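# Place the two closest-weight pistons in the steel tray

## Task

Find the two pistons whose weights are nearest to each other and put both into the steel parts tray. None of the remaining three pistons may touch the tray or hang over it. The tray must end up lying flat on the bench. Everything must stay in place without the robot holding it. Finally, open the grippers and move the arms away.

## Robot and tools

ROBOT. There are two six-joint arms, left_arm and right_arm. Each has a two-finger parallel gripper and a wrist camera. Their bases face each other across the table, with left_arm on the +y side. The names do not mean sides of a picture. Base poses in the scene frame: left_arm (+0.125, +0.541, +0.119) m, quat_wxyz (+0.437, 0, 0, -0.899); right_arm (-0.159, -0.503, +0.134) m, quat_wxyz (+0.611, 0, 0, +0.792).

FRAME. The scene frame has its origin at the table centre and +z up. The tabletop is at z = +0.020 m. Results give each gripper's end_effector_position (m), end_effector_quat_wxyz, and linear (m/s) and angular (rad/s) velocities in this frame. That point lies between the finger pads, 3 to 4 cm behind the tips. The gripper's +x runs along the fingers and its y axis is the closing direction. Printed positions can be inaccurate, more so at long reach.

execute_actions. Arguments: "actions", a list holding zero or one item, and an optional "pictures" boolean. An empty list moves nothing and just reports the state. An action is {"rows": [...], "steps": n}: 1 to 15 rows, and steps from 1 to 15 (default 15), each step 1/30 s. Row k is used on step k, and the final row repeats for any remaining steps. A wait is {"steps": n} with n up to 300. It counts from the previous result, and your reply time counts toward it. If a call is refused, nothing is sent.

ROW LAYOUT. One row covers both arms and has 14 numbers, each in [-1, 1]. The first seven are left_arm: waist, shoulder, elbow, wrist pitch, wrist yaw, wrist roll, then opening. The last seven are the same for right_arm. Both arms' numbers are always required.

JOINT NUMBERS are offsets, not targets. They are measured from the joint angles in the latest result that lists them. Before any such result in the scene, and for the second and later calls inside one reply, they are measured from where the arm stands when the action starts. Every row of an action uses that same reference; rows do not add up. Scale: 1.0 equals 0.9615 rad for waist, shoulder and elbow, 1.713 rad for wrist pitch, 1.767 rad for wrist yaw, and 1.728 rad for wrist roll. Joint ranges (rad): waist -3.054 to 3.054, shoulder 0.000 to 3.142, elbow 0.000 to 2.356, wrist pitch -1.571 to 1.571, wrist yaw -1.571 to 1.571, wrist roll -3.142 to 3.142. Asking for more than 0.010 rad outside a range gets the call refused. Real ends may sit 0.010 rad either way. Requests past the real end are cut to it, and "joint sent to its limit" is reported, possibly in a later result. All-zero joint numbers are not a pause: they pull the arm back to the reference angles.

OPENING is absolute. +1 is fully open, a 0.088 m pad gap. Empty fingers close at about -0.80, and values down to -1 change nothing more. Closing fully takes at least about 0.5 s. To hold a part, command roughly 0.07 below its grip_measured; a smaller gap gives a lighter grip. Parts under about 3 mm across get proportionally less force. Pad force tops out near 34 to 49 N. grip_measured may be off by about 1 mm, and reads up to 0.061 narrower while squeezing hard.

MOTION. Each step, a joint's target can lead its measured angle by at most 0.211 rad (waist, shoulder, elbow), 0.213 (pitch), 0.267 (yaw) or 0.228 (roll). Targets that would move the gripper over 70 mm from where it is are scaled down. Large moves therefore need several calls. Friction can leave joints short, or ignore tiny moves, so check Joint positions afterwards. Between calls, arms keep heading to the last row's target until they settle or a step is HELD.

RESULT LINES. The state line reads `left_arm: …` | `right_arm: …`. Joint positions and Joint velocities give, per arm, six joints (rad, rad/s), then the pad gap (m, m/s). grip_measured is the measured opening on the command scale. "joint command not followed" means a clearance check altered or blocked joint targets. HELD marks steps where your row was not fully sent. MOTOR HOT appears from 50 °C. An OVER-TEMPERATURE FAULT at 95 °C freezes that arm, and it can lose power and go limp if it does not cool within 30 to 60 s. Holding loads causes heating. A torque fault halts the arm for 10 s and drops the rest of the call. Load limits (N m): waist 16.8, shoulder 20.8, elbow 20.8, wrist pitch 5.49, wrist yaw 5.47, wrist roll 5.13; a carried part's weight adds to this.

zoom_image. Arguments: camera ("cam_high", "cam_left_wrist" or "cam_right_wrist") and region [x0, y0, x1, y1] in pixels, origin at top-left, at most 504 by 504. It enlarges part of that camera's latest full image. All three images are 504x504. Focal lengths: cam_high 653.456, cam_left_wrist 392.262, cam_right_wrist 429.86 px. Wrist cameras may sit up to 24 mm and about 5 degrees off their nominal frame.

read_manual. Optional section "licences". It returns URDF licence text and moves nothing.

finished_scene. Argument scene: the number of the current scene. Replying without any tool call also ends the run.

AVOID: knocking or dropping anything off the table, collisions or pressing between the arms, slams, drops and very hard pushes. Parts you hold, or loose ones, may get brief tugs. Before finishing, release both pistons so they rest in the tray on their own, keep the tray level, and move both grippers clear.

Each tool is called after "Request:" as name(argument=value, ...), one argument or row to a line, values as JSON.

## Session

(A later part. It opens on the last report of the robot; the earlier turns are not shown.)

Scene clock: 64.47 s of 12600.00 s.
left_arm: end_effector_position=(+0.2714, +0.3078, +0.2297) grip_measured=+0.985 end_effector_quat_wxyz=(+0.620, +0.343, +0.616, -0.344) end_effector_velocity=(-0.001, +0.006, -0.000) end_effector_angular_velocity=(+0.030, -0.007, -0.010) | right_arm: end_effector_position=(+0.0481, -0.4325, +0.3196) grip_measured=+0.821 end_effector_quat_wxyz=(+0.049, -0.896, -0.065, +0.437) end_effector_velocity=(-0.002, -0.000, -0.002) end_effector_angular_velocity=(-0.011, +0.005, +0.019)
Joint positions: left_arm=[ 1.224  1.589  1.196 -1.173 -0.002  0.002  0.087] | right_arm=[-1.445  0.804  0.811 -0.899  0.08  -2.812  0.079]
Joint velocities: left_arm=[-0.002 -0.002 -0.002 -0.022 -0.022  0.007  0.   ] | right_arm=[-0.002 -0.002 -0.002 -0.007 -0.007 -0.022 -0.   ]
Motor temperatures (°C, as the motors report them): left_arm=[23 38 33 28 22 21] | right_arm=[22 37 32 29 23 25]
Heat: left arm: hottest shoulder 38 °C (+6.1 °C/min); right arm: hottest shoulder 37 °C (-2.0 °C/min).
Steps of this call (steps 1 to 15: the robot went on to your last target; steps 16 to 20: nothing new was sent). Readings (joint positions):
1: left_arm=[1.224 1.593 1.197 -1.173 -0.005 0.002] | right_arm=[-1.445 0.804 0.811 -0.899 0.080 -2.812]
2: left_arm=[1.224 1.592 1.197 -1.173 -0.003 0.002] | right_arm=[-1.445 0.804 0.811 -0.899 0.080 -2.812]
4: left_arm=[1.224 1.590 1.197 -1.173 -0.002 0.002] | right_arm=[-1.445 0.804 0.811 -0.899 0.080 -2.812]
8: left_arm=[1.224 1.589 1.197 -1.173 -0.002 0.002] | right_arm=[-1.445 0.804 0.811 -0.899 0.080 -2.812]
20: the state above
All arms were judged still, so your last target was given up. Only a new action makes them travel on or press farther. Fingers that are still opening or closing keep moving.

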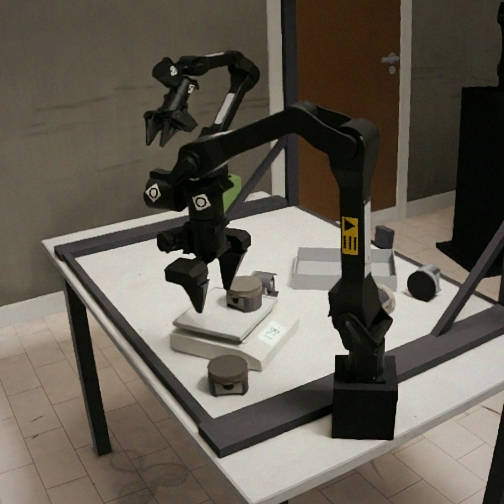

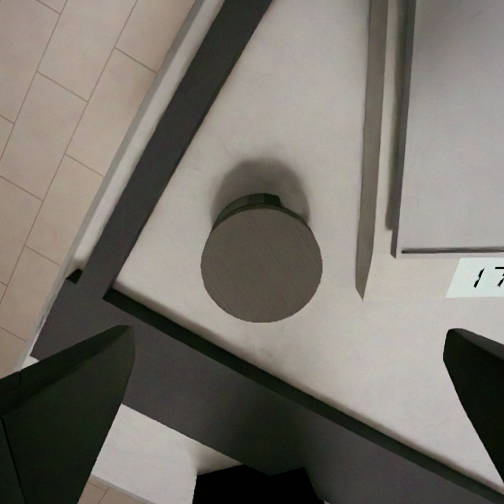

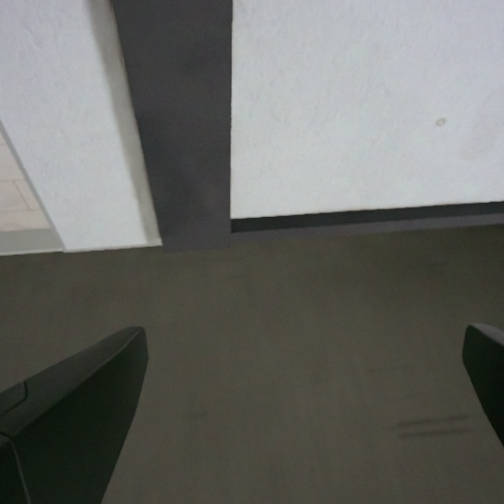

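Request:
execute_actions(
  actions=[
    {"rows":[[0.035,0.0,-0.1,0.03,0,0.1,1,0,0,0,0,0,0,0.82],[0.035,0.0,-0.2,0.08,0,0.2,1,0,0,0,0,0,0,0.82],[0.035,0.02,-0.3,0.13,0,0.29,1,0,0,0,0,0,0,0.82],[0.035,0.02,-0.41,0.233,0,0.29,1,0,0,0,0,0,0,0.82]]},
  ],
)

Request:
zoom_image(
  camera="cam_high",
  region=[220,280,320,380],
)

Scene clock: 69.83 s of 12600.00 s.
left_arm: end_effector_position=(+0.2606, +0.3384, +0.1352) grip_measured=+0.985 end_effector_quat_wxyz=(+0.521, +0.477, +0.523, -0.476) end_effector_velocity=(-0.008, +0.010, -0.008) end_effector_angular_velocity=(+0.022, +0.024, -0.039) | right_arm: end_effector_position=(+0.0481, -0.4325, +0.3196) grip_measured=+0.821 end_effector_quat_wxyz=(+0.049, -0.896, -0.065, +0.437) end_effector_velocity=(+0.001, +0.001, +0.000) end_effector_angular_velocity=(+0.004, -0.006, +0.008)
Joint positions: left_arm=[ 1.254  1.608  0.814 -0.78  -0.001  0.497  0.087] | right_arm=[-1.445  0.804  0.811 -0.899  0.08  -2.812  0.079]
Joint velocities: left_arm=[-0.002 -0.002 -0.042  0.007  0.007  0.037  0.   ] | right_arm=[-0.002 -0.002 -0.002  0.007 -0.007 -0.007 -0.   ]
Motor temperatures (°C, as the motors report them): left_arm=[23 38 33 27 22 21] | right_arm=[22 37 33 29 23 25]
Heat: left arm: hottest shoulder 38 °C (+6.1 °C/min); right arm: hottest shoulder 37 °C (-2.0 °C/min).
Steps of this call (steps 1 to 90: nothing new was sent; then 1.87 s passed at rest; steps 91 to 105: all 15 steps of this action). Readings (joint positions):
91: left_arm=[1.227 1.589 1.181 -1.157 -0.001 0.044] | right_arm=[-1.445 0.804 0.811 -0.899 0.080 -2.812]
92: left_arm=[1.235 1.582 1.144 -1.119 -0.001 0.113] | right_arm=[-1.445 0.804 0.811 -0.899 0.080 -2.812]
94: left_arm=[1.248 1.579 1.032 -1.010 -0.001 0.253] | right_arm=[-1.445 0.804 0.811 -0.899 0.080 -2.812]
98: left_arm=[1.254 1.607 0.841 -0.836 -0.001 0.449] | right_arm=[-1.445 0.804 0.811 -0.899 0.080 -2.812]
105: the state above

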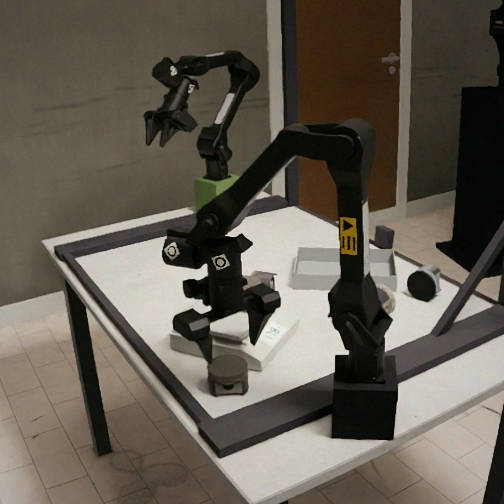

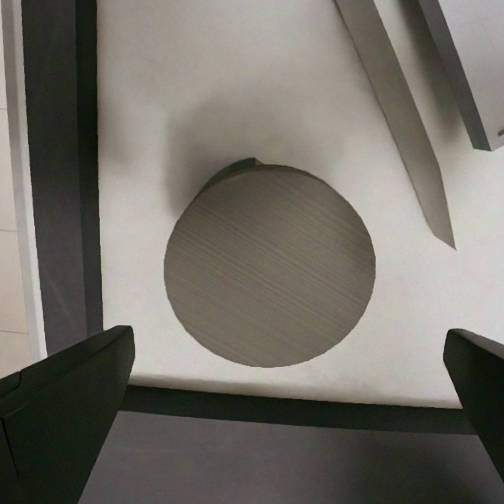

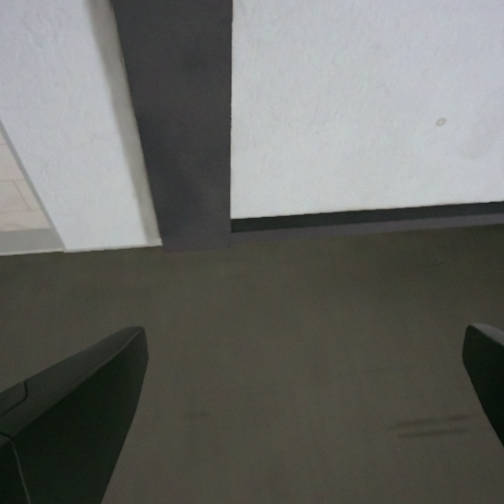

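Region (220, 280, 320, 380) of cam_high's 504x504 image, scaled by 5.040, with more detail than that image has.

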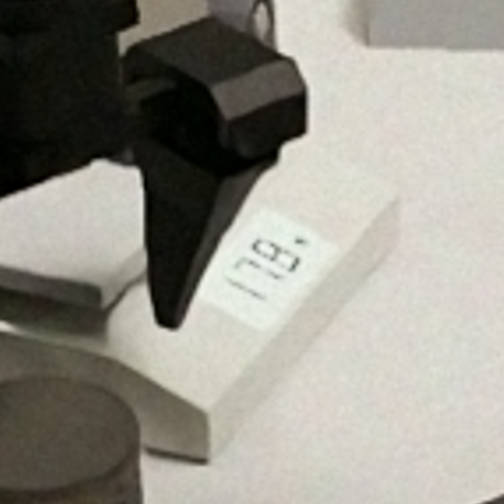

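Request:
execute_actions(
  actions=[
    {"rows":[[0.018,0.03,-0.01,0.01,0,0,1,0,0,0,0,0,0,0.82],[0.018,0.06,-0.025,0.03,0,0,1,0,0,0,0,0,0,0.82],[0.018,0.09,-0.04,0.05,0,0,1,0,0,0,0,0,0,0.82],[0.018,0.12,-0.055,0.075,0,0,1,0,0,0,0,0,0,0.82],[0.018,0.15,-0.07,0.1,0,0,1,0,0,0,0,0,0,0.82],[0.018,0.172,-0.085,0.12,0,0,1,0,0,0,0,0,0,0.82],[0.018,0.172,-0.085,0.143,0,0,1,0,0,0,0,0,0,0.82]]},
  ],
)

Request:
execute_actions(
  actions=[
    {"rows":[[0,0,0,0,0,0,0.85,0,0,0,0,0,0,0.82],[0,0,0,0,0,0,0.75,0,0,0,0,0,0,0.82],[0,0,0,0,0,0,0.7,0,0,0,0,0,0,0.82],[0,0,0,0,0,0,0.66,0,0,0,0,0,0,0.82],[0,0,0,0,0,0,0.63,0,0,0,0,0,0,0.82],[0,0,0,0,0,0,0.6,0,0,0,0,0,0,0.82],[0,0,0,0,0,0,0.56,0,0,0,0,0,0,0.82],[0,0,0,0,0,0,0.52,0,0,0,0,0,0,0.82]]},
  ],
  pictures=false,
)

Scene clock: 77.20 s of 12600.00 s.
left_arm: end_effector_position=(+0.2674, +0.3344, +0.0855) grip_measured=+0.985 end_effector_quat_wxyz=(+0.528, +0.473, +0.522, -0.474) end_effector_velocity=(-0.003, +0.005, -0.001) end_effector_angular_velocity=(+0.026, +0.009, +0.020) | right_arm: end_effector_position=(+0.0481, -0.4325, +0.3196) grip_measured=+0.821 end_effector_quat_wxyz=(+0.049, -0.896, -0.065, +0.437) end_effector_velocity=(-0.002, -0.000, -0.001) end_effector_angular_velocity=(-0.009, +0.001, +0.019)
Joint positions: left_arm=[ 1.268  1.761  0.738 -0.54  -0.001  0.5    0.087] | right_arm=[-1.445  0.804  0.811 -0.899  0.08  -2.812  0.079]
Joint velocities: left_arm=[-0.002  0.002 -0.002 -0.022 -0.007 -0.022  0.   ] | right_arm=[-0.002 -0.007 -0.002 -0.007 -0.007 -0.022 -0.   ]
Motor temperatures (°C, as the motors report them): left_arm=[23 37 32 27 22 21] | right_arm=[22 36 33 29 23 25]
Heat: left arm: hottest shoulder 37 °C (+4.1 °C/min); right arm: hottest shoulder 36 °C (-2.0 °C/min).
Steps of this call (steps 1 to 15: the robot went on to your last target; steps 16 to 90: nothing new was sent; then 3.87 s passed at rest; steps 91 to 105: all 15 steps of this action). Readings (joint positions):
91: left_arm=[1.255 1.610 0.812 -0.775 -0.001 0.500] | right_arm=[-1.445 0.804 0.811 -0.899 0.080 -2.812]
92: left_arm=[1.258 1.617 0.810 -0.764 -0.001 0.500] | right_arm=[-1.445 0.804 0.811 -0.899 0.080 -2.812]
94: left_arm=[1.265 1.651 0.800 -0.712 -0.001 0.500] | right_arm=[-1.445 0.804 0.811 -0.899 0.080 -2.812]
98: left_arm=[1.268 1.743 0.751 -0.591 -0.001 0.500] | right_arm=[-1.445 0.804 0.811 -0.899 0.080 -2.812]
105: the state above

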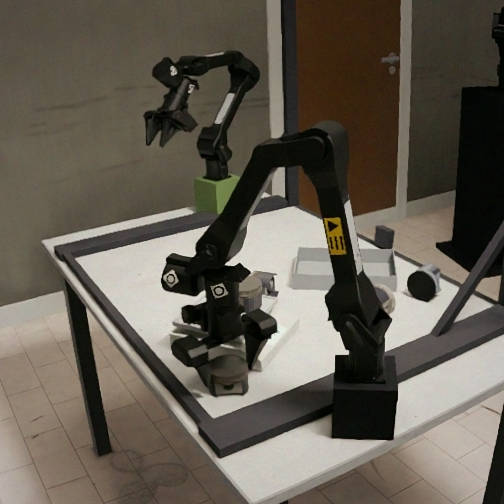

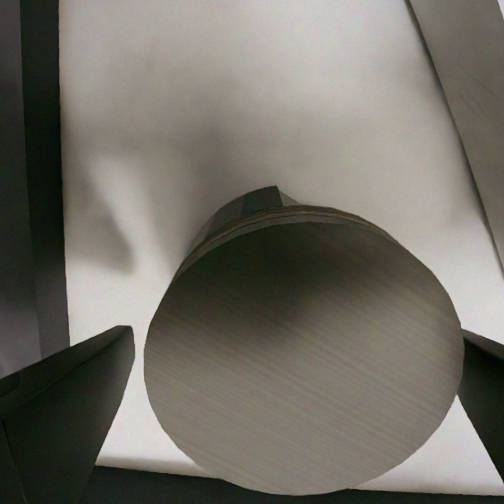

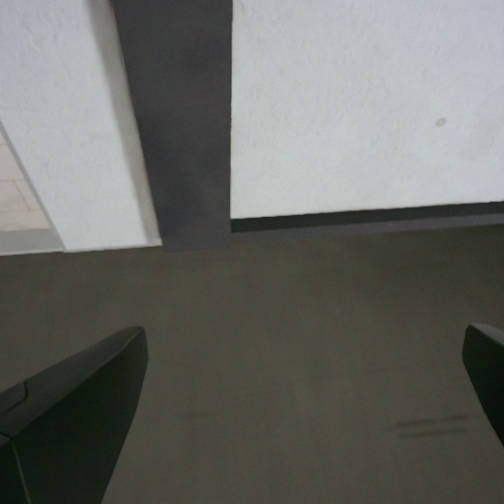

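Scene clock: 77.70 s of 12600.00 s.
left_arm: end_effector_position=(+0.2672, +0.3345, +0.0855) grip_measured=+0.604 end_effector_quat_wxyz=(+0.528, +0.473, +0.522, -0.474) end_effector_velocity=(-0.004, +0.006, -0.001) end_effector_angular_velocity=(+0.026, +0.009, +0.005) | right_arm: end_effector_position=(+0.0481, -0.4325, +0.3196) grip_measured=+0.821 end_effector_quat_wxyz=(+0.049, -0.896, -0.065, +0.437) end_effector_velocity=(-0.001, -0.002, -0.001) end_effector_angular_velocity=(-0.004, +0.006, -0.013)
Joint positions: left_arm=[ 1.268  1.761  0.738 -0.54   0.     0.5    0.069] | right_arm=[-1.445  0.804  0.811 -0.899  0.08  -2.812  0.079]
Joint velocities: left_arm=[-0.002 -0.002 -0.007 -0.022 -0.007 -0.007  0.   ] | right_arm=[-0.002 -0.002 -0.002 -0.007  0.007  0.007 -0.   ]
Motor temperatures (°C, as the motors report them): left_arm=[23 37 32 27 22 21] | right_arm=[22 36 33 29 23 25]
Heat: left arm: hottest shoulder 37 °C (+4.0 °C/min); right arm: hottest shoulder 36 °C (-2.0 °C/min).
Steps of this call (steps 1 to 15: all 15 steps of this action). Readings (joint positions):
1: left_arm=[1.268 1.761 0.738 -0.540 -0.001 0.500] | right_arm=[-1.445 0.804 0.811 -0.899 0.080 -2.812]
2: left_arm=[1.268 1.761 0.738 -0.540 -0.001 0.500] | right_arm=[-1.445 0.804 0.811 -0.899 0.080 -2.812]
4: left_arm=[1.268 1.761 0.738 -0.540 -0.001 0.500] | right_arm=[-1.445 0.804 0.811 -0.899 0.080 -2.812]
8: left_arm=[1.268 1.761 0.738 -0.540 0.000 0.500] | right_arm=[-1.445 0.804 0.811 -0.899 0.080 -2.812]
15: the state above

Request:
execute_actions(
  actions=[
    {"rows":[[0,-0.04,0.04,-0.04,0,0,0.52,0,0,0,0,0,0,0.82],[0,-0.08,0.08,-0.08,0,0,0.52,0,0,0,0,0,0,0.82],[0,-0.12,0.13,-0.12,0,0.05,0.52,0,0,0,0,0,0,0.82],[0,-0.15,0.19,-0.17,0,0.1,0.52,0,0,0,0,0,0,0.82],[0,-0.17,0.25,-0.22,0,0.15,0.52,0,0,0,0,0,0,0.82],[0,-0.18,0.32,-0.27,0,0.2,0.52,0,0,0,0,0,0,0.82],[0,-0.18,0.4,-0.32,0,0.3,0.52,0,0,0,0,0,0,0.82],[0,-0.18,0.48,-0.37,0,0.4,0.52,0,0,0,0,0,0,0.82],[0,-0.18,0.48,-0.37,0,0.58,0.52,0,0,0,0,0,0,0.82]]},
  ],
  pictures=false,
)

Request:
execute_actions(
  actions=[
    {"rows":[[-0.04,0.04,0.04,0,0,0.05,0.52,0,0,0,0,0,0,0.82],[-0.08,0.09,0.08,0,0,0.05,0.52,0,0,0,0,0,0,0.82],[-0.12,0.14,0.12,0.01,0,0.05,0.52,0,0,0,0,0,0,0.82],[-0.16,0.19,0.16,0.01,0,0.05,0.52,0,0,0,0,0,0,0.82],[-0.2,0.24,0.2,0.02,0,0.05,0.52,0,0,0,0,0,0,0.82],[-0.24,0.29,0.24,0.02,0,0.05,0.52,0,0,0,0,0,0,0.82],[-0.28,0.34,0.28,0.03,0,0.05,0.52,0,0,0,0,0,0,0.82],[-0.31,0.38,0.31,0.035,0,0.05,0.52,0,0,0,0,0,0,0.82],[-0.33,0.38,0.31,0.035,0,0.05,0.52,0,0,0,0,0,0,0.82]]},
  ],
  pictures=false,
)

Request:
execute_actions(
  actions=[
    {"steps":12},
  ],
)

Scene clock: 92.83 s of 12600.00 s.
left_arm: end_effector_position=(+0.2823, +0.3126, +0.2302) grip_measured=+0.604 end_effector_quat_wxyz=(+0.302, +0.644, +0.286, -0.642) end_effector_velocity=(-0.023, +0.041, -0.005) end_effector_angular_velocity=(+0.225, +0.073, -2.070) | right_arm: end_effector_position=(+0.0481, -0.4325, +0.3196) grip_measured=+0.821 end_effector_quat_wxyz=(+0.049, -0.896, -0.065, +0.437) end_effector_velocity=(-0.002, +0.001, -0.003) end_effector_angular_velocity=(+0.007, +0.017, +0.012)
Joint positions: left_arm=[ 1.268  1.582  1.191 -1.158  0.     1.315  0.069] | right_arm=[-1.445  0.804  0.811 -0.899  0.08  -2.812  0.079]
Joint velocities: left_arm=[ 0.002  0.012 -0.002 -0.212 -0.022  2.073 -0.   ] | right_arm=[-0.007  0.002 -0.002 -0.007 -0.022 -0.007 -0.   ]
Motor temperatures (°C, as the motors report them): left_arm=[23 36 32 27 22 21] | right_arm=[22 36 33 29 23 25]
Heat: left arm: hottest shoulder 36 °C (+0.0 °C/min); right arm: hottest shoulder 36 °C (-2.0 °C/min).
Steps of this call (steps 1 to 15: the robot went on to your last target; steps 16 to 90: nothing new was sent; then 11.63 s passed at rest; steps 91 to 105: all 15 steps of this action). Readings (joint positions):
91: left_arm=[1.268 1.758 0.743 -0.551 0.000 0.500] | right_arm=[-1.445 0.804 0.811 -0.899 0.080 -2.812]
92: left_arm=[1.268 1.750 0.757 -0.589 0.000 0.500] | right_arm=[-1.445 0.804 0.811 -0.899 0.080 -2.812]
94: left_arm=[1.268 1.713 0.804 -0.704 0.000 0.563] | right_arm=[-1.445 0.804 0.811 -0.899 0.080 -2.812]
98: left_arm=[1.268 1.629 1.017 -0.957 0.000 0.826] | right_arm=[-1.445 0.804 0.811 -0.899 0.080 -2.812]
105: the state above

Scene clock: 93.33 s of 12600.00 s.
left_arm: end_effector_position=(+0.2227, +0.1942, +0.1930) grip_measured=+0.604 end_effector_quat_wxyz=(+0.157, +0.688, +0.157, -0.691) end_effector_velocity=(+0.026, -0.017, +0.025) end_effector_angular_velocity=(-0.077, -0.060, +0.049) | right_arm: end_effector_position=(+0.0481, -0.4325, +0.3196) grip_measured=+0.821 end_effector_quat_wxyz=(+0.049, -0.896, -0.065, +0.437) end_effector_velocity=(+0.002, -0.002, +0.001) end_effector_angular_velocity=(-0.016, -0.012, +0.005)
Joint positions: left_arm=[ 0.941  1.938  1.467 -1.101  0.004  1.4    0.069] | right_arm=[-1.445  0.804  0.811 -0.899  0.08  -2.812  0.079]
Joint velocities: left_arm=[ 0.042 -0.007  0.09  -0.007 -0.037 -0.007 -0.   ] | right_arm=[-0.007 -0.002 -0.002  0.007  0.007 -0.022 -0.   ]
Motor temperatures (°C, as the motors report them): left_arm=[23 36 32 27 22 21] | right_arm=[22 36 33 29 23 25]
Heat: left arm: hottest shoulder 36 °C (+0.0 °C/min); right arm: hottest shoulder 36 °C (-2.0 °C/min).
Steps of this call (steps 1 to 15: all 15 steps of this action). Readings (joint positions):
1: left_arm=[1.264 1.589 1.193 -1.165 -0.002 1.351] | right_arm=[-1.445 0.804 0.811 -0.899 0.080 -2.812]
2: left_arm=[1.253 1.604 1.204 -1.170 -0.004 1.366] | right_arm=[-1.445 0.804 0.811 -0.899 0.080 -2.812]
4: left_arm=[1.205 1.662 1.258 -1.159 -0.006 1.384] | right_arm=[-1.445 0.804 0.811 -0.899 0.080 -2.812]
8: left_arm=[1.059 1.836 1.408 -1.117 -0.005 1.396] | right_arm=[-1.445 0.804 0.811 -0.899 0.080 -2.812]
15: the state above

Scene clock: 93.73 s of 12600.00 s.
left_arm: end_effector_position=(+0.2266, +0.1918, +0.1957) grip_measured=+0.604 end_effector_quat_wxyz=(+0.164, +0.689, +0.155, -0.689) end_effector_velocity=(-0.001, +0.005, +0.000) end_effector_angular_velocity=(+0.023, -0.001, +0.020) | right_arm: end_effector_position=(+0.0481, -0.4325, +0.3196) grip_measured=+0.821 end_effector_quat_wxyz=(+0.049, -0.896, -0.065, +0.437) end_effector_velocity=(-0.001, -0.002, -0.001) end_effector_angular_velocity=(-0.004, +0.006, -0.013)
Joint positions: left_arm=[ 0.948  1.938  1.478 -1.099  0.002  1.4    0.069] | right_arm=[-1.445  0.804  0.811 -0.899  0.08  -2.812  0.079]
Joint velocities: left_arm=[-0.002 -0.002 -0.002 -0.022 -0.007 -0.022 -0.   ] | right_arm=[-0.002 -0.002 -0.002 -0.007  0.007  0.007 -0.   ]
Motor temperatures (°C, as the motors report them): left_arm=[23 36 32 27 22 21] | right_arm=[22 36 33 29 23 25]
Heat: left arm: hottest shoulder 36 °C (+0.0 °C/min); right arm: hottest shoulder 36 °C (-2.0 °C/min).
Steps of this call (steps 1 to 12: the robot went on to your last target). Readings (joint positions):
1: left_arm=[0.943 1.938 1.471 -1.101 0.003 1.400] | right_arm=[-1.445 0.804 0.811 -0.899 0.080 -2.812]
2: left_arm=[0.945 1.938 1.474 -1.100 0.002 1.400] | right_arm=[-1.445 0.804 0.811 -0.899 0.080 -2.812]
4: left_arm=[0.948 1.938 1.478 -1.099 0.002 1.400] | right_arm=[-1.445 0.804 0.811 -0.899 0.080 -2.812]
8: left_arm=[0.948 1.938 1.478 -1.099 0.002 1.400] | right_arm=[-1.445 0.804 0.811 -0.899 0.080 -2.812]
12: the state above

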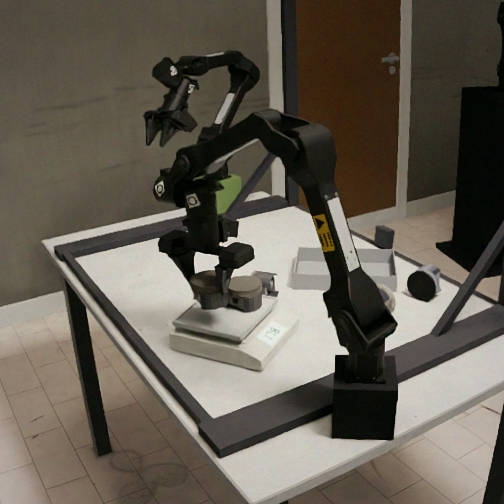

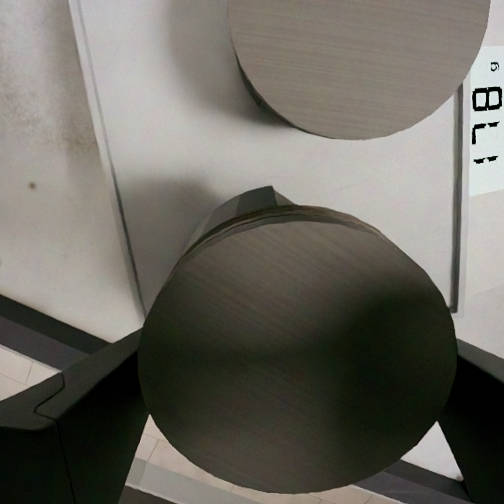

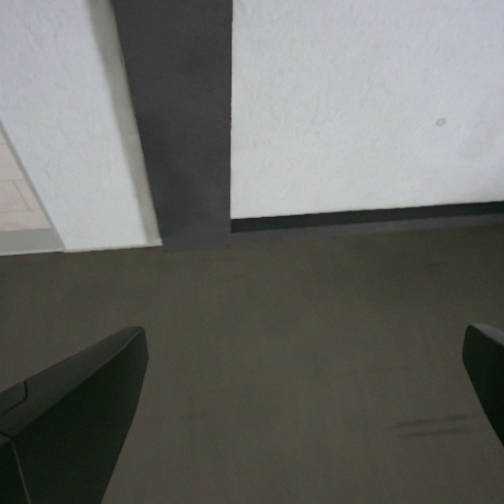

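Request:
execute_actions(
  actions=[
    {"rows":[[-0.02,0.012,-0.018,0.01,0,0,0.52,0,0,0,0,0,0,0.82],[-0.025,0.024,-0.036,0.02,0,0,0.52,0,0,0,0,0,0,0.82],[-0.025,0.036,-0.054,0.035,0,0,0.52,0,0,0,0,0,0,0.82],[-0.025,0.048,-0.072,0.05,0,0,0.52,0,0,0,0,0,0,0.82],[-0.025,0.058,-0.088,0.072,0,0,0.52,0,0,0,0,0,0,0.82]]},
  ],
  pictures=false,
)

Request:
execute_actions(
  actions=[
    {"rows":[[0,0,0,0,0,0,0.6,0,0,0,0,0,0,0.82],[0,0,0,0,0,0,0.8,0,0,0,0,0,0,0.82]]},
  ],
  pictures=false,
)

Request:
execute_actions(
  actions=[
    {"steps":60},
  ],
)

Request:
zoom_image(
  camera="cam_high",
  region=[180,250,310,380],
)

Scene clock: 105.83 s of 12600.00 s.
left_arm: end_effector_position=(+0.2192, +0.1887, +0.1587) grip_measured=+0.604 end_effector_quat_wxyz=(+0.153, +0.690, +0.151, -0.691) end_effector_velocity=(+0.001, +0.006, +0.000) end_effector_angular_velocity=(+0.023, -0.001, +0.010) | right_arm: end_effector_position=(+0.0481, -0.4325, +0.3196) grip_measured=+0.821 end_effector_quat_wxyz=(+0.049, -0.896, -0.065, +0.437) end_effector_velocity=(-0.004, +0.000, -0.002) end_effector_angular_velocity=(-0.006, +0.017, +0.013)
Joint positions: left_arm=[ 0.926  1.988  1.397 -0.977  0.001  1.4    0.069] | right_arm=[-1.445  0.804  0.811 -0.899  0.08  -2.812  0.079]
Joint velocities: left_arm=[ 0.002 -0.002 -0.002 -0.022 -0.007 -0.007 -0.   ] | right_arm=[ 0.002 -0.002  0.002 -0.022 -0.007 -0.007 -0.   ]
Motor temperatures (°C, as the motors report them): left_arm=[23 37 34 27 22 21] | right_arm=[22 36 34 29 23 25]
Heat: left arm: hottest shoulder 37 °C (-1.0 °C/min); right arm: hottest shoulder 36 °C (-1.0 °C/min).
Steps of this call (steps 1 to 30: the robot went on to your last target; steps 31 to 100: nothing new was sent; then 8.27 s passed at rest; steps 101 to 115: all 15 steps of this action). Readings (joint positions):
101: left_arm=[0.948 1.938 1.477 -1.097 0.001 1.400] | right_arm=[-1.445 0.804 0.811 -0.899 0.080 -2.812]
102: left_arm=[0.945 1.938 1.473 -1.088 0.001 1.400] | right_arm=[-1.445 0.804 0.811 -0.899 0.080 -2.812]
104: left_arm=[0.936 1.944 1.454 -1.056 0.001 1.400] | right_arm=[-1.445 0.804 0.811 -0.899 0.080 -2.812]
108: left_arm=[0.926 1.977 1.411 -0.994 0.001 1.400] | right_arm=[-1.445 0.804 0.811 -0.899 0.080 -2.812]
115: the state above

Scene clock: 106.33 s of 12600.00 s.
left_arm: end_effector_position=(+0.2192, +0.1887, +0.1587) grip_measured=+0.796 end_effector_quat_wxyz=(+0.153, +0.690, +0.151, -0.691) end_effector_velocity=(-0.002, +0.007, -0.003) end_effector_angular_velocity=(+0.033, +0.001, +0.005) | right_arm: end_effector_position=(+0.0481, -0.4325, +0.3196) grip_measured=+0.821 end_effector_quat_wxyz=(+0.049, -0.896, -0.065, +0.437) end_effector_velocity=(-0.001, +0.000, +0.000) end_effector_angular_velocity=(-0.000, +0.003, +0.008)
Joint positions: left_arm=[ 0.926  1.988  1.397 -0.977  0.001  1.4    0.078] | right_arm=[-1.445  0.804  0.811 -0.899  0.08  -2.812  0.079]
Joint velocities: left_arm=[-0.002  0.002 -0.007 -0.022 -0.007 -0.007  0.   ] | right_arm=[-0.002 -0.002  0.002 -0.007 -0.007 -0.007 -0.   ]
Motor temperatures (°C, as the motors report them): left_arm=[23 37 34 27 22 21] | right_arm=[22 36 34 29 23 25]
Heat: left arm: hottest shoulder 37 °C (-1.0 °C/min); right arm: hottest shoulder 36 °C (-1.0 °C/min).
Steps of this call (steps 1 to 15: all 15 steps of this action). Readings (joint positions):
1: left_arm=[0.926 1.988 1.397 -0.977 0.001 1.400] | right_arm=[-1.445 0.804 0.811 -0.899 0.080 -2.812]
2: left_arm=[0.926 1.988 1.397 -0.977 0.001 1.400] | right_arm=[-1.445 0.804 0.811 -0.899 0.080 -2.812]
4: left_arm=[0.926 1.988 1.397 -0.977 0.001 1.400] | right_arm=[-1.445 0.804 0.811 -0.899 0.080 -2.812]
8: left_arm=[0.926 1.988 1.397 -0.977 0.001 1.400] | right_arm=[-1.445 0.804 0.811 -0.899 0.080 -2.812]
15: the state above

Scene clock: 108.33 s of 12600.00 s.
left_arm: end_effector_position=(+0.2192, +0.1887, +0.1587) grip_measured=+0.797 end_effector_quat_wxyz=(+0.153, +0.690, +0.151, -0.691) end_effector_velocity=(+0.003, +0.003, +0.000) end_effector_angular_velocity=(+0.013, -0.019, +0.024) | right_arm: end_effector_position=(+0.0481, -0.4325, +0.3196) grip_measured=+0.821 end_effector_quat_wxyz=(+0.049, -0.896, -0.065, +0.437) end_effector_velocity=(-0.005, +0.001, -0.004) end_effector_angular_velocity=(+0.003, +0.026, +0.017)
Joint positions: left_arm=[ 0.926  1.988  1.397 -0.977  0.001  1.4    0.078] | right_arm=[-1.445  0.804  0.811 -0.899  0.08  -2.812  0.079]
Joint velocities: left_arm=[ 0.002 -0.002 -0.002 -0.007 -0.022 -0.022  0.   ] | right_arm=[-0.002 -0.002 -0.002 -0.022 -0.022 -0.007 -0.   ]
Motor temperatures (°C, as the motors report them): left_arm=[23 37 34 27 22 21] | right_arm=[22 36 34 29 23 25]
Heat: left arm: hottest shoulder 37 °C (-1.0 °C/min); right arm: hottest shoulder 36 °C (-1.0 °C/min).
Steps of this call (steps 1 to 15: the robot went on to your last target; steps 16 to 60: nothing new was sent). Readings (joint positions):
1: left_arm=[0.926 1.988 1.397 -0.977 0.001 1.400] | right_arm=[-1.445 0.804 0.811 -0.899 0.080 -2.812]
2: left_arm=[0.926 1.988 1.397 -0.977 0.001 1.400] | right_arm=[-1.445 0.804 0.811 -0.899 0.080 -2.812]
4: left_arm=[0.926 1.988 1.397 -0.977 0.001 1.400] | right_arm=[-1.445 0.804 0.811 -0.899 0.080 -2.812]
8: left_arm=[0.926 1.988 1.397 -0.977 0.001 1.400] | right_arm=[-1.445 0.804 0.811 -0.899 0.080 -2.812]
60: the state above
All arms were judged still, so your last target was given up. Only a new action makes them travel on or press farther. Fingers that are still opening or closing keep moving.

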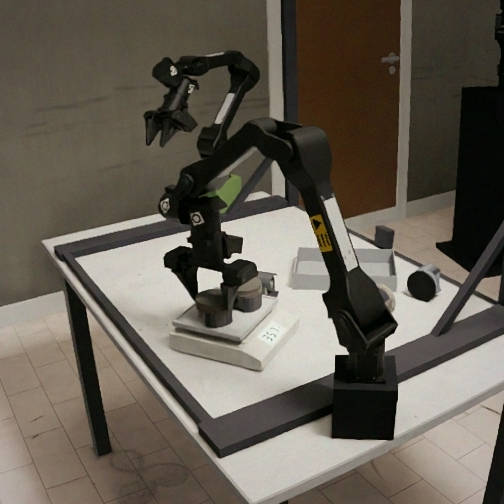

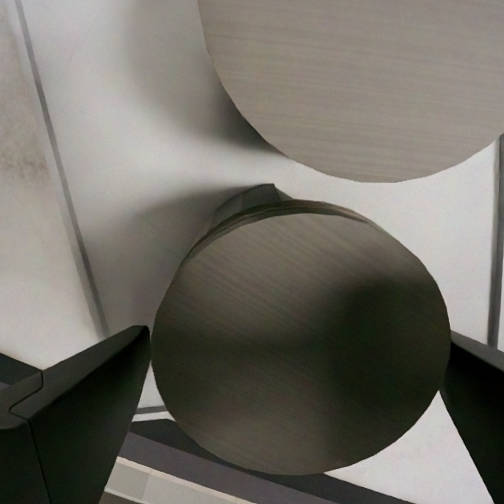

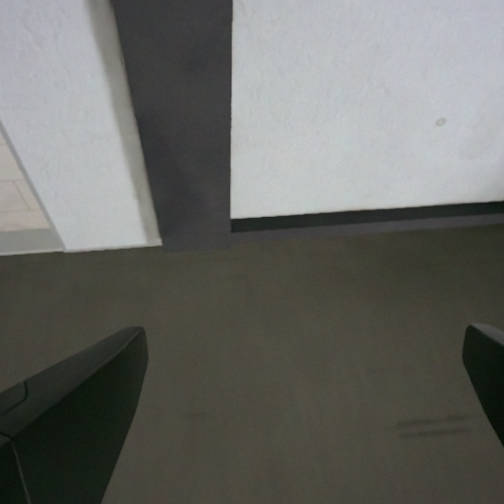

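Region (180, 250, 310, 380) of cam_high's 504x504 image, scaled by 3.877, with more detail than that image has.

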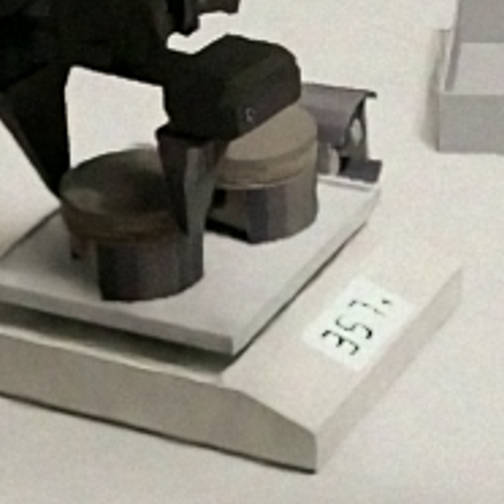

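Request:
execute_actions(
  actions=[
    {"rows":[[0,0,0,0,0,0,1,0,0,0,0,0,0,0.82],[0,0,0,0,0,0,1,0,0,0,0,0,0,0.82],[0,0,0,0,0,0,1,0,0,0,0,0,0,0.82],[0,0.026,-0.022,0.022,0,0,1,0,0,0,0,0,0,0.82]]},
  ],
  pictures=false,
)

Request:
execute_actions(
  actions=[
    {"steps":40},
  ],
)

Request:
zoom_image(
  camera="cam_high",
  region=[240,300,310,370],
)

Scene clock: 116.33 s of 12600.00 s.
left_arm: end_effector_position=(+0.2202, +0.1849, +0.1537) grip_measured=+0.984 end_effector_quat_wxyz=(+0.159, +0.691, +0.144, -0.691) end_effector_velocity=(-0.001, +0.002, -0.001) end_effector_angular_velocity=(+0.010, +0.010, -0.005) | right_arm: end_effector_position=(+0.0481, -0.4325, +0.3196) grip_measured=+0.821 end_effector_quat_wxyz=(+0.049, -0.896, -0.065, +0.437) end_effector_velocity=(-0.002, -0.000, -0.002) end_effector_angular_velocity=(-0.002, +0.008, +0.008)
Joint positions: left_arm=[ 0.926  1.996  1.387 -0.942  0.001  1.4    0.087] | right_arm=[-1.445  0.804  0.811 -0.899  0.08  -2.812  0.079]
Joint velocities: left_arm=[ 0.002  0.002 -0.002 -0.007  0.007  0.007  0.   ] | right_arm=[-0.002 -0.002 -0.002 -0.007 -0.007 -0.007  0.   ]
Motor temperatures (°C, as the motors report them): left_arm=[23 38 34 27 22 21] | right_arm=[22 36 34 29 23 25]
Heat: left arm: hottest shoulder 38 °C (+0.0 °C/min); right arm: hottest shoulder 36 °C (-1.0 °C/min).
Steps of this call (steps 1 to 90: nothing new was sent; then 4.50 s passed at rest; steps 91 to 105: all 15 steps of this action). Readings (joint positions):
91: left_arm=[0.926 1.988 1.397 -0.977 0.001 1.400] | right_arm=[-1.445 0.804 0.811 -0.899 0.080 -2.812]
92: left_arm=[0.926 1.988 1.397 -0.977 0.001 1.400] | right_arm=[-1.445 0.804 0.811 -0.899 0.080 -2.812]
94: left_arm=[0.926 1.988 1.396 -0.971 0.001 1.400] | right_arm=[-1.445 0.804 0.811 -0.899 0.080 -2.812]
98: left_arm=[0.926 1.993 1.390 -0.947 0.001 1.400] | right_arm=[-1.445 0.804 0.811 -0.899 0.080 -2.812]
105: the state above

Scene clock: 117.67 s of 12600.00 s.
left_arm: end_effector_position=(+0.2202, +0.1848, +0.1537) grip_measured=+0.985 end_effector_quat_wxyz=(+0.159, +0.691, +0.144, -0.691) end_effector_velocity=(-0.000, +0.002, +0.000) end_effector_angular_velocity=(+0.009, -0.005, -0.010) | right_arm: end_effector_position=(+0.0481, -0.4325, +0.3196) grip_measured=+0.821 end_effector_quat_wxyz=(+0.049, -0.896, -0.065, +0.437) end_effector_velocity=(-0.001, +0.003, -0.001) end_effector_angular_velocity=(+0.023, +0.001, +0.006)
Joint positions: left_arm=[ 0.926  1.996  1.387 -0.941  0.001  1.4    0.087] | right_arm=[-1.445  0.804  0.811 -0.899  0.08  -2.812  0.079]
Joint velocities: left_arm=[-0.002 -0.002 -0.002 -0.007 -0.007  0.007  0.   ] | right_arm=[-0.002 -0.007 -0.007  0.007 -0.022  0.007 -0.   ]
Motor temperatures (°C, as the motors report them): left_arm=[23 38 34 27 22 21] | right_arm=[22 36 34 29 23 25]
Heat: left arm: hottest shoulder 38 °C (+0.0 °C/min); right arm: hottest shoulder 36 °C (-1.0 °C/min).
Steps of this call (steps 1 to 15: the robot went on to your last target; steps 16 to 40: nothing new was sent). Readings (joint positions):
1: left_arm=[0.926 1.996 1.387 -0.941 0.001 1.400] | right_arm=[-1.445 0.804 0.811 -0.899 0.080 -2.812]
2: left_arm=[0.926 1.996 1.387 -0.941 0.001 1.400] | right_arm=[-1.445 0.804 0.811 -0.899 0.080 -2.812]
4: left_arm=[0.926 1.996 1.387 -0.941 0.001 1.400] | right_arm=[-1.445 0.804 0.811 -0.899 0.080 -2.812]
8: left_arm=[0.926 1.996 1.387 -0.941 0.001 1.400] | right_arm=[-1.445 0.804 0.811 -0.899 0.080 -2.812]
40: the state above
All arms were judged still, so your last target was given up. Only a new action makes them travel on or press farther. Fingers that are still opening or closing keep moving.

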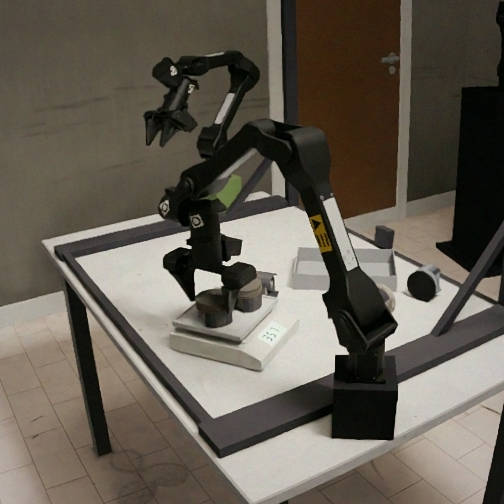

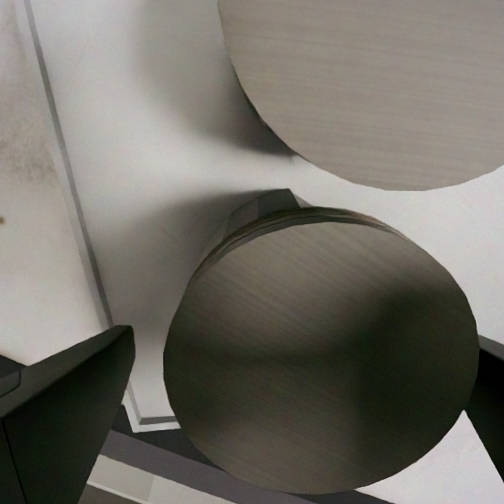

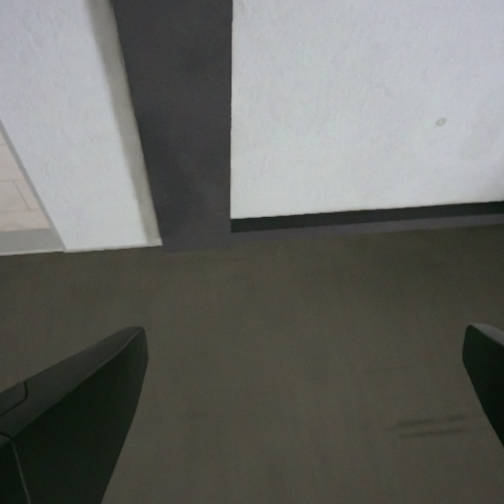

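Region (240, 300, 310, 370) of cam_high's 504x504 image, scaled by 7.200, with more detail than that image has.

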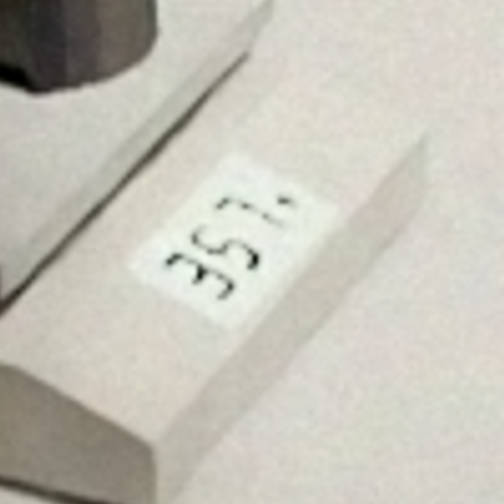

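Request:
execute_actions(
  actions=[
    {"rows":[[0,0,0,-0.012,0,0,0.9,0,0,0,0,0,0,0.82],[0,0,0,-0.012,0,0,0.8,0,0,0,0,0,0,0.82],[0,0,0,-0.012,0,0,0.72,0,0,0,0,0,0,0.82],[0,0,0,-0.012,0,0,0.67,0,0,0,0,0,0,0.82],[0,0,0,-0.012,0,0,0.63,0,0,0,0,0,0,0.82],[0,0,0,-0.012,0,0,0.6,0,0,0,0,0,0,0.82],[0,0,0,-0.012,0,0,0.56,0,0,0,0,0,0,0.82],[0,0,0,-0.012,0,0,0.52,0,0,0,0,0,0,0.82]]},
  ],
  pictures=false,
)

Request:
execute_actions(
  actions=[
    {"rows":[[0,-0.02,0.04,-0.02,0,0,0.52,0,0,0,0,0,0,0.82],[0,-0.04,0.08,-0.05,0,0,0.52,0,0,0,0,0,0,0.82],[0,-0.06,0.12,-0.08,0,0,0.52,0,0,0,0,0,0,0.82],[0,-0.08,0.16,-0.11,0,0,0.52,0,0,0,0,0,0,0.82],[0,-0.1,0.2,-0.14,0,0,0.52,0,0,0,0,0,0,0.82],[0,-0.1,0.25,-0.17,0,0,0.52,0,0,0,0,0,0,0.82]]},
  ],
  pictures=false,
)

Request:
execute_actions(
  actions=[
    {"rows":[[-0.05,0,0,0,0,-0.05,0.52,0,0,0,0,0,0,0.82],[-0.1,0,0,0,0,-0.1,0.52,0,0,0,0,0,0,0.82],[-0.99,0,0,0,0,-0.81,0.52,0,0,0,0,0,0,0.82]]},
  ],
  pictures=false,
)

Request:
execute_actions(
  actions=[
    {"steps":25},
  ],
)

Scene clock: 131.63 s of 12600.00 s.
left_arm: end_effector_position=(+0.2191, +0.1888, +0.1537) grip_measured=+0.604 end_effector_quat_wxyz=(+0.152, +0.690, +0.151, -0.691) end_effector_velocity=(-0.000, +0.002, +0.000) end_effector_angular_velocity=(+0.009, -0.005, +0.020) | right_arm: end_effector_position=(+0.0481, -0.4325, +0.3196) grip_measured=+0.821 end_effector_quat_wxyz=(+0.049, -0.896, -0.065, +0.437) end_effector_velocity=(-0.001, -0.002, -0.001) end_effector_angular_velocity=(-0.021, +0.001, +0.010)
Joint positions: left_arm=[ 0.926  1.996  1.387 -0.96   0.001  1.4    0.069] | right_arm=[-1.445  0.804  0.811 -0.899  0.08  -2.812  0.079]
Joint velocities: left_arm=[-0.002 -0.002 -0.002 -0.007 -0.007 -0.022 -0.   ] | right_arm=[-0.002 -0.002 -0.002 -0.007  0.007 -0.022 -0.   ]
Motor temperatures (°C, as the motors report them): left_arm=[23 37 33 27 22 21] | right_arm=[22 36 34 30 23 25]
Heat: left arm: hottest shoulder 37 °C (-1.0 °C/min); right arm: hottest shoulder 36 °C (-1.0 °C/min).
Steps of this call (steps 1 to 90: nothing new was sent; then 10.47 s passed at rest; steps 91 to 105: all 15 steps of this action). Readings (joint positions):
91: left_arm=[0.926 1.996 1.387 -0.942 0.001 1.400] | right_arm=[-1.445 0.804 0.811 -0.899 0.080 -2.812]
92: left_arm=[0.926 1.996 1.387 -0.946 0.001 1.400] | right_arm=[-1.445 0.804 0.811 -0.899 0.080 -2.812]
94: left_arm=[0.926 1.996 1.387 -0.955 0.001 1.400] | right_arm=[-1.445 0.804 0.811 -0.899 0.080 -2.812]
98: left_arm=[0.926 1.996 1.387 -0.960 0.001 1.400] | right_arm=[-1.445 0.804 0.811 -0.899 0.080 -2.812]
105: the state above

Scene clock: 132.13 s of 12600.00 s.
left_arm: end_effector_position=(+0.2200, +0.1855, +0.2472) grip_measured=+0.604 end_effector_quat_wxyz=(+0.171, +0.691, +0.133, -0.690) end_effector_velocity=(-0.004, +0.019, -0.025) end_effector_angular_velocity=(+0.164, +0.021, +0.001) | right_arm: end_effector_position=(+0.0481, -0.4325, +0.3196) grip_measured=+0.821 end_effector_quat_wxyz=(+0.049, -0.896, -0.065, +0.437) end_effector_velocity=(-0.001, +0.000, -0.001) end_effector_angular_velocity=(-0.002, +0.008, +0.008)
Joint positions: left_arm=[ 0.926  1.895  1.625 -1.247  0.001  1.4    0.069] | right_arm=[-1.445  0.804  0.811 -0.899  0.08  -2.812  0.079]
Joint velocities: left_arm=[-0.007  0.066 -0.002 -0.095 -0.022 -0.007 -0.   ] | right_arm=[-0.002  0.002  0.002 -0.007 -0.007 -0.007 -0.   ]
Motor temperatures (°C, as the motors report them): left_arm=[23 38 33 27 22 21] | right_arm=[22 36 34 30 23 25]
Heat: left arm: hottest shoulder 38 °C (+0.0 °C/min); right arm: hottest shoulder 36 °C (-1.0 °C/min).
Steps of this call (steps 1 to 15: all 15 steps of this action). Readings (joint positions):
1: left_arm=[0.926 1.996 1.392 -0.966 0.001 1.400] | right_arm=[-1.445 0.804 0.811 -0.899 0.080 -2.812]
2: left_arm=[0.926 1.996 1.405 -0.988 0.001 1.400] | right_arm=[-1.445 0.804 0.811 -0.899 0.080 -2.812]
4: left_arm=[0.926 1.991 1.449 -1.063 0.001 1.400] | right_arm=[-1.445 0.804 0.811 -0.899 0.080 -2.812]
8: left_arm=[0.926 1.938 1.574 -1.201 0.001 1.400] | right_arm=[-1.445 0.804 0.811 -0.899 0.080 -2.812]
15: the state above

Scene clock: 132.63 s of 12600.00 s.
left_arm: end_effector_position=(-0.0333, +0.2085, +0.2469) grip_measured=+0.604 end_effector_quat_wxyz=(+0.222, +0.663, +0.193, -0.688) end_effector_velocity=(-0.569, +0.274, +0.000) end_effector_angular_velocity=(+0.045, +0.085, +0.164) | right_arm: end_effector_position=(+0.0481, -0.4325, +0.3196) grip_measured=+0.821 end_effector_quat_wxyz=(+0.049, -0.896, -0.065, +0.437) end_effector_velocity=(-0.002, -0.001, -0.003) end_effector_angular_velocity=(+0.005, +0.015, -0.008)
Joint positions: left_arm=[ 0.22   1.896  1.625 -1.245 -0.002  0.529  0.069] | right_arm=[-1.445  0.804  0.811 -0.899  0.08  -2.812  0.079]
Joint velocities: left_arm=[-1.717 -0.002 -0.002 -0.007 -0.007 -1.883 -0.   ] | right_arm=[-0.007 -0.002 -0.007 -0.007 -0.007  0.007 -0.   ]
Motor temperatures (°C, as the motors report them): left_arm=[23 38 33 27 22 21] | right_arm=[22 36 34 30 23 25]
Heat: left arm: hottest shoulder 38 °C (+1.0 °C/min); right arm: hottest shoulder 36 °C (-1.0 °C/min).
Steps of this call (steps 1 to 15: all 15 steps of this action). Readings (joint positions):
1: left_arm=[0.923 1.896 1.625 -1.249 -0.001 1.381] | right_arm=[-1.445 0.804 0.811 -0.899 0.080 -2.812]
2: left_arm=[0.912 1.896 1.625 -1.249 -0.006 1.336] | right_arm=[-1.445 0.804 0.811 -0.899 0.080 -2.812]
4: left_arm=[0.846 1.896 1.625 -1.248 -0.015 1.213] | right_arm=[-1.445 0.804 0.811 -0.899 0.080 -2.812]
8: left_arm=[0.624 1.896 1.625 -1.245 -0.003 0.965] | right_arm=[-1.445 0.804 0.811 -0.899 0.080 -2.812]
15: the state above

Scene clock: 133.47 s of 12600.00 s.
left_arm: end_effector_position=(-0.1093, +0.2570, +0.2469) grip_measured=+0.604 end_effector_quat_wxyz=(+0.308, +0.622, +0.293, -0.657) end_effector_velocity=(-0.000, +0.003, +0.002) end_effector_angular_velocity=(+0.007, +0.004, +0.004) | right_arm: end_effector_position=(+0.0481, -0.4325, +0.3196) grip_measured=+0.821 end_effector_quat_wxyz=(+0.049, -0.896, -0.065, +0.437) end_effector_velocity=(-0.001, -0.003, -0.001) end_effector_angular_velocity=(-0.012, +0.003, -0.006)
Joint positions: left_arm=[-0.024  1.896  1.625 -1.245  0.002  0.002  0.069] | right_arm=[-1.445  0.804  0.811 -0.899  0.08  -2.812  0.079]
Joint velocities: left_arm=[-0.002 -0.007 -0.002 -0.007  0.007 -0.007 -0.   ] | right_arm=[-0.007 -0.002 -0.002 -0.007  0.007 -0.007  0.   ]
Motor temperatures (°C, as the motors report them): left_arm=[23 38 33 27 22 21] | right_arm=[22 36 34 30 23 25]
Heat: left arm: hottest shoulder 38 °C (+1.0 °C/min); right arm: hottest shoulder 36 °C (-1.0 °C/min).
Steps of this call (steps 1 to 25: the robot went on to your last target). Readings (joint positions):
1: left_arm=[0.162 1.896 1.625 -1.245 -0.002 0.467] | right_arm=[-1.445 0.804 0.811 -0.899 0.080 -2.812]
2: left_arm=[0.105 1.896 1.625 -1.245 -0.002 0.399] | right_arm=[-1.445 0.804 0.811 -0.899 0.080 -2.812]
4: left_arm=[0.008 1.896 1.625 -1.245 0.009 0.259] | right_arm=[-1.445 0.804 0.811 -0.899 0.080 -2.812]
8: left_arm=[-0.045 1.896 1.625 -1.245 0.010 0.058] | right_arm=[-1.445 0.804 0.811 -0.899 0.080 -2.812]
25: the state above

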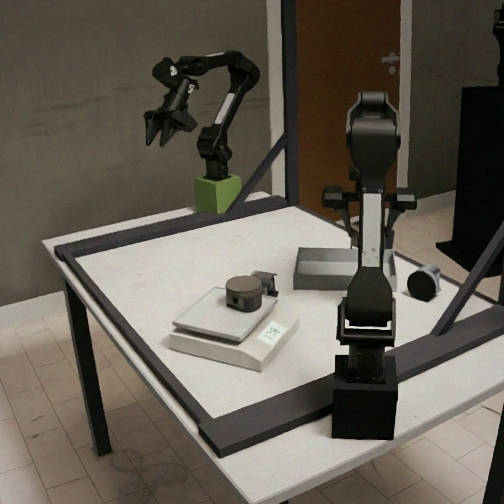

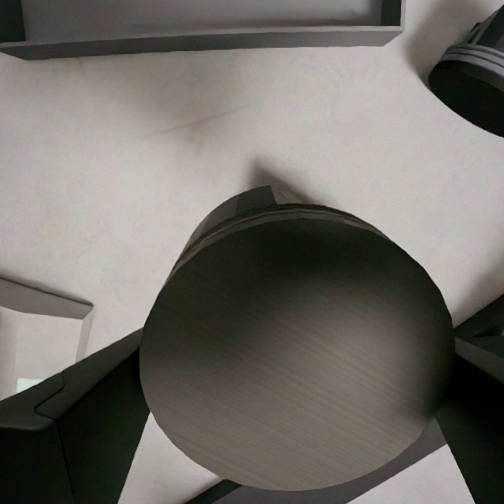

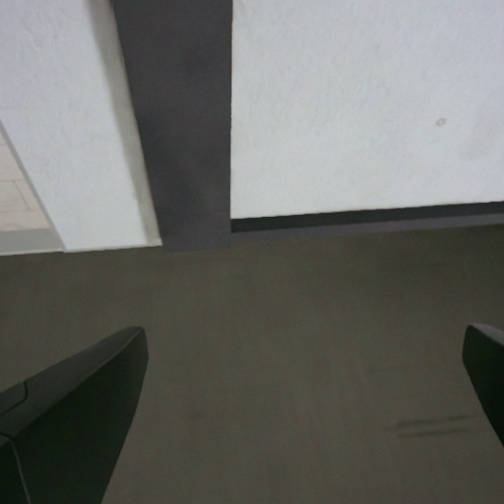

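Request:
execute_actions(
  actions=[
    {"rows":[[0,0.05,0.05,0.02,0,0,0.52,0,0,0,0,0,0,0.82],[0,0.1,0.09,0.04,0,0,0.52,0,0,0,0,0,0,0.82],[0,0.15,0.13,0.06,0,0,0.52,0,0,0,0,0,0,0.82],[0,0.2,0.17,0.08,0,0,0.52,0,0,0,0,0,0,0.82],[0,0.25,0.21,0.1,0,0,0.52,0,0,0,0,0,0,0.82],[0,0.3,0.25,0.12,0,0,0.52,0,0,0,0,0,0,0.82],[0,0.35,0.29,0.14,0,0,0.52,0,0,0,0,0,0,0.82],[0,0.4,0.33,0.16,0,0,0.52,0,0,0,0,0,0,0.82],[0,0.44,0.37,0.18,0,0,0.52,0,0,0,0,0,0,0.82],[0,0.47,0.4,0.19,0,0,0.52,0,0,0,0,0,0,0.82],[0,0.5,0.42,0.203,0,0,0.52,0,0,0,0,0,0,0.82]]},
  ],
  pictures=false,
)

Request:
execute_actions(
  actions=[
    {"steps":15},
  ],
)

Scene clock: 140.07 s of 12600.00 s.
left_arm: end_effector_position=(-0.2053, +0.1406, +0.1651) grip_measured=+0.604 end_effector_quat_wxyz=(+0.340, +0.543, +0.256, -0.724) end_effector_velocity=(-0.014, -0.009, -0.077) end_effector_angular_velocity=(+0.067, -0.038, +0.012) | right_arm: end_effector_position=(+0.0481, -0.4325, +0.3196) grip_measured=+0.821 end_effector_quat_wxyz=(+0.049, -0.896, -0.065, +0.437) end_effector_velocity=(-0.003, +0.002, -0.003) end_effector_angular_velocity=(-0.000, +0.010, +0.028)
Joint positions: left_arm=[-0.024  2.364  1.993 -0.916  0.002  0.002  0.069] | right_arm=[-1.445  0.804  0.811 -0.899  0.08  -2.812  0.079]
Joint velocities: left_arm=[-0.007  0.198  0.056  0.066  0.007 -0.022 -0.   ] | right_arm=[-0.002 -0.007 -0.007 -0.007 -0.022 -0.022 -0.   ]
Motor temperatures (°C, as the motors report them): left_arm=[23 38 33 27 22 21] | right_arm=[22 36 34 30 23 25]
Heat: left arm: hottest shoulder 38 °C (+1.0 °C/min); right arm: hottest shoulder 36 °C (+0.0 °C/min).
Steps of this call (steps 1 to 15: the robot went on to your last target; steps 16 to 90: nothing new was sent; then 3.10 s passed at rest; steps 91 to 105: all 15 steps of this action). Readings (joint positions):
91: left_arm=[-0.024 1.901 1.630 -1.245 0.002 0.002] | right_arm=[-1.445 0.804 0.811 -0.899 0.080 -2.812]
92: left_arm=[-0.024 1.915 1.645 -1.239 0.002 0.002] | right_arm=[-1.445 0.804 0.811 -0.899 0.080 -2.812]
94: left_arm=[-0.024 1.974 1.704 -1.177 0.002 0.002] | right_arm=[-1.445 0.804 0.811 -0.899 0.080 -2.812]
98: left_arm=[-0.024 2.152 1.854 -1.047 0.002 0.002] | right_arm=[-1.445 0.804 0.811 -0.899 0.080 -2.812]
105: the state above

Scene clock: 140.57 s of 12600.00 s.
left_arm: end_effector_position=(-0.2113, +0.1333, +0.1710) grip_measured=+0.604 end_effector_quat_wxyz=(+0.345, +0.530, +0.249, -0.734) end_effector_velocity=(+0.001, +0.001, -0.001) end_effector_angular_velocity=(+0.003, -0.008, +0.007) | right_arm: end_effector_position=(+0.0481, -0.4325, +0.3196) grip_measured=+0.821 end_effector_quat_wxyz=(+0.049, -0.896, -0.065, +0.437) end_effector_velocity=(+0.002, -0.002, +0.001) end_effector_angular_velocity=(-0.009, -0.012, -0.017)
Joint positions: left_arm=[-0.024  2.371  2.019 -0.899  0.002  0.002  0.069] | right_arm=[-1.445  0.804  0.811 -0.899  0.08  -2.812  0.079]
Joint velocities: left_arm=[-0.002  0.002  0.002 -0.007 -0.007 -0.007 -0.   ] | right_arm=[ 0.002 -0.002 -0.002  0.007  0.022  0.007 -0.   ]
Motor temperatures (°C, as the motors report them): left_arm=[23 38 34 27 22 21] | right_arm=[22 36 34 30 23 25]
Heat: left arm: hottest shoulder 38 °C (+1.0 °C/min); right arm: hottest shoulder 36 °C (+0.0 °C/min).
Steps of this call (steps 1 to 15: the robot went on to your last target). Readings (joint positions):
1: left_arm=[-0.024 2.369 1.995 -0.913 0.002 0.002] | right_arm=[-1.445 0.804 0.811 -0.899 0.080 -2.812]
2: left_arm=[-0.024 2.371 1.998 -0.909 0.002 0.002] | right_arm=[-1.445 0.804 0.811 -0.899 0.080 -2.812]
4: left_arm=[-0.024 2.371 2.006 -0.904 0.002 0.002] | right_arm=[-1.445 0.804 0.811 -0.899 0.080 -2.812]
8: left_arm=[-0.024 2.371 2.019 -0.899 0.002 0.002] | right_arm=[-1.445 0.804 0.811 -0.899 0.080 -2.812]
15: the state above

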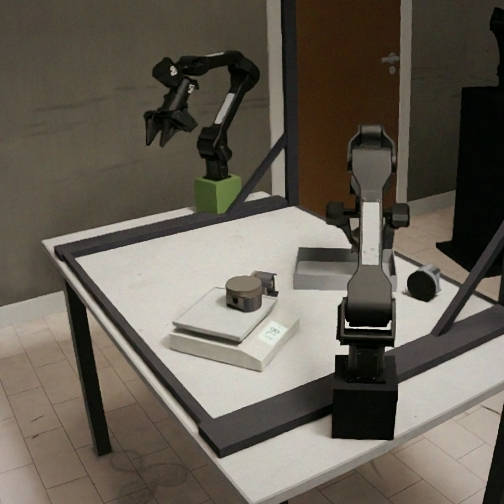

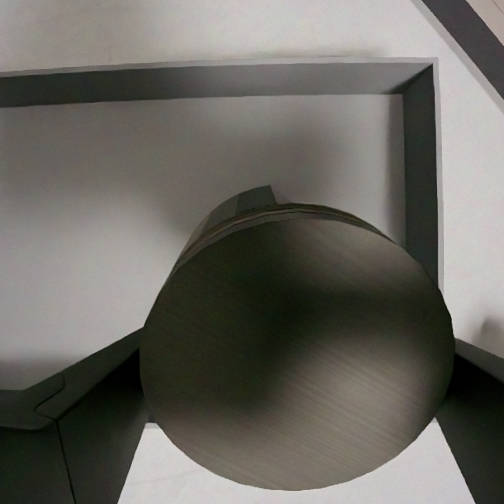

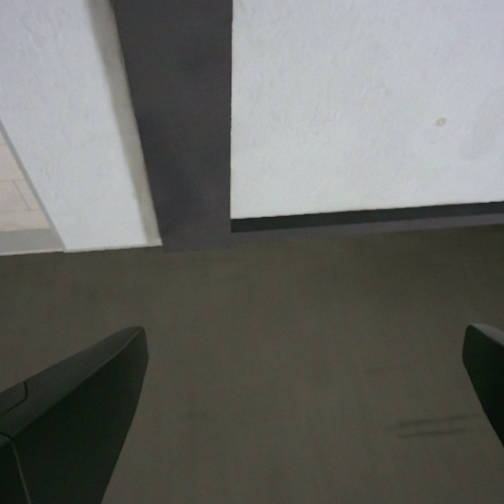

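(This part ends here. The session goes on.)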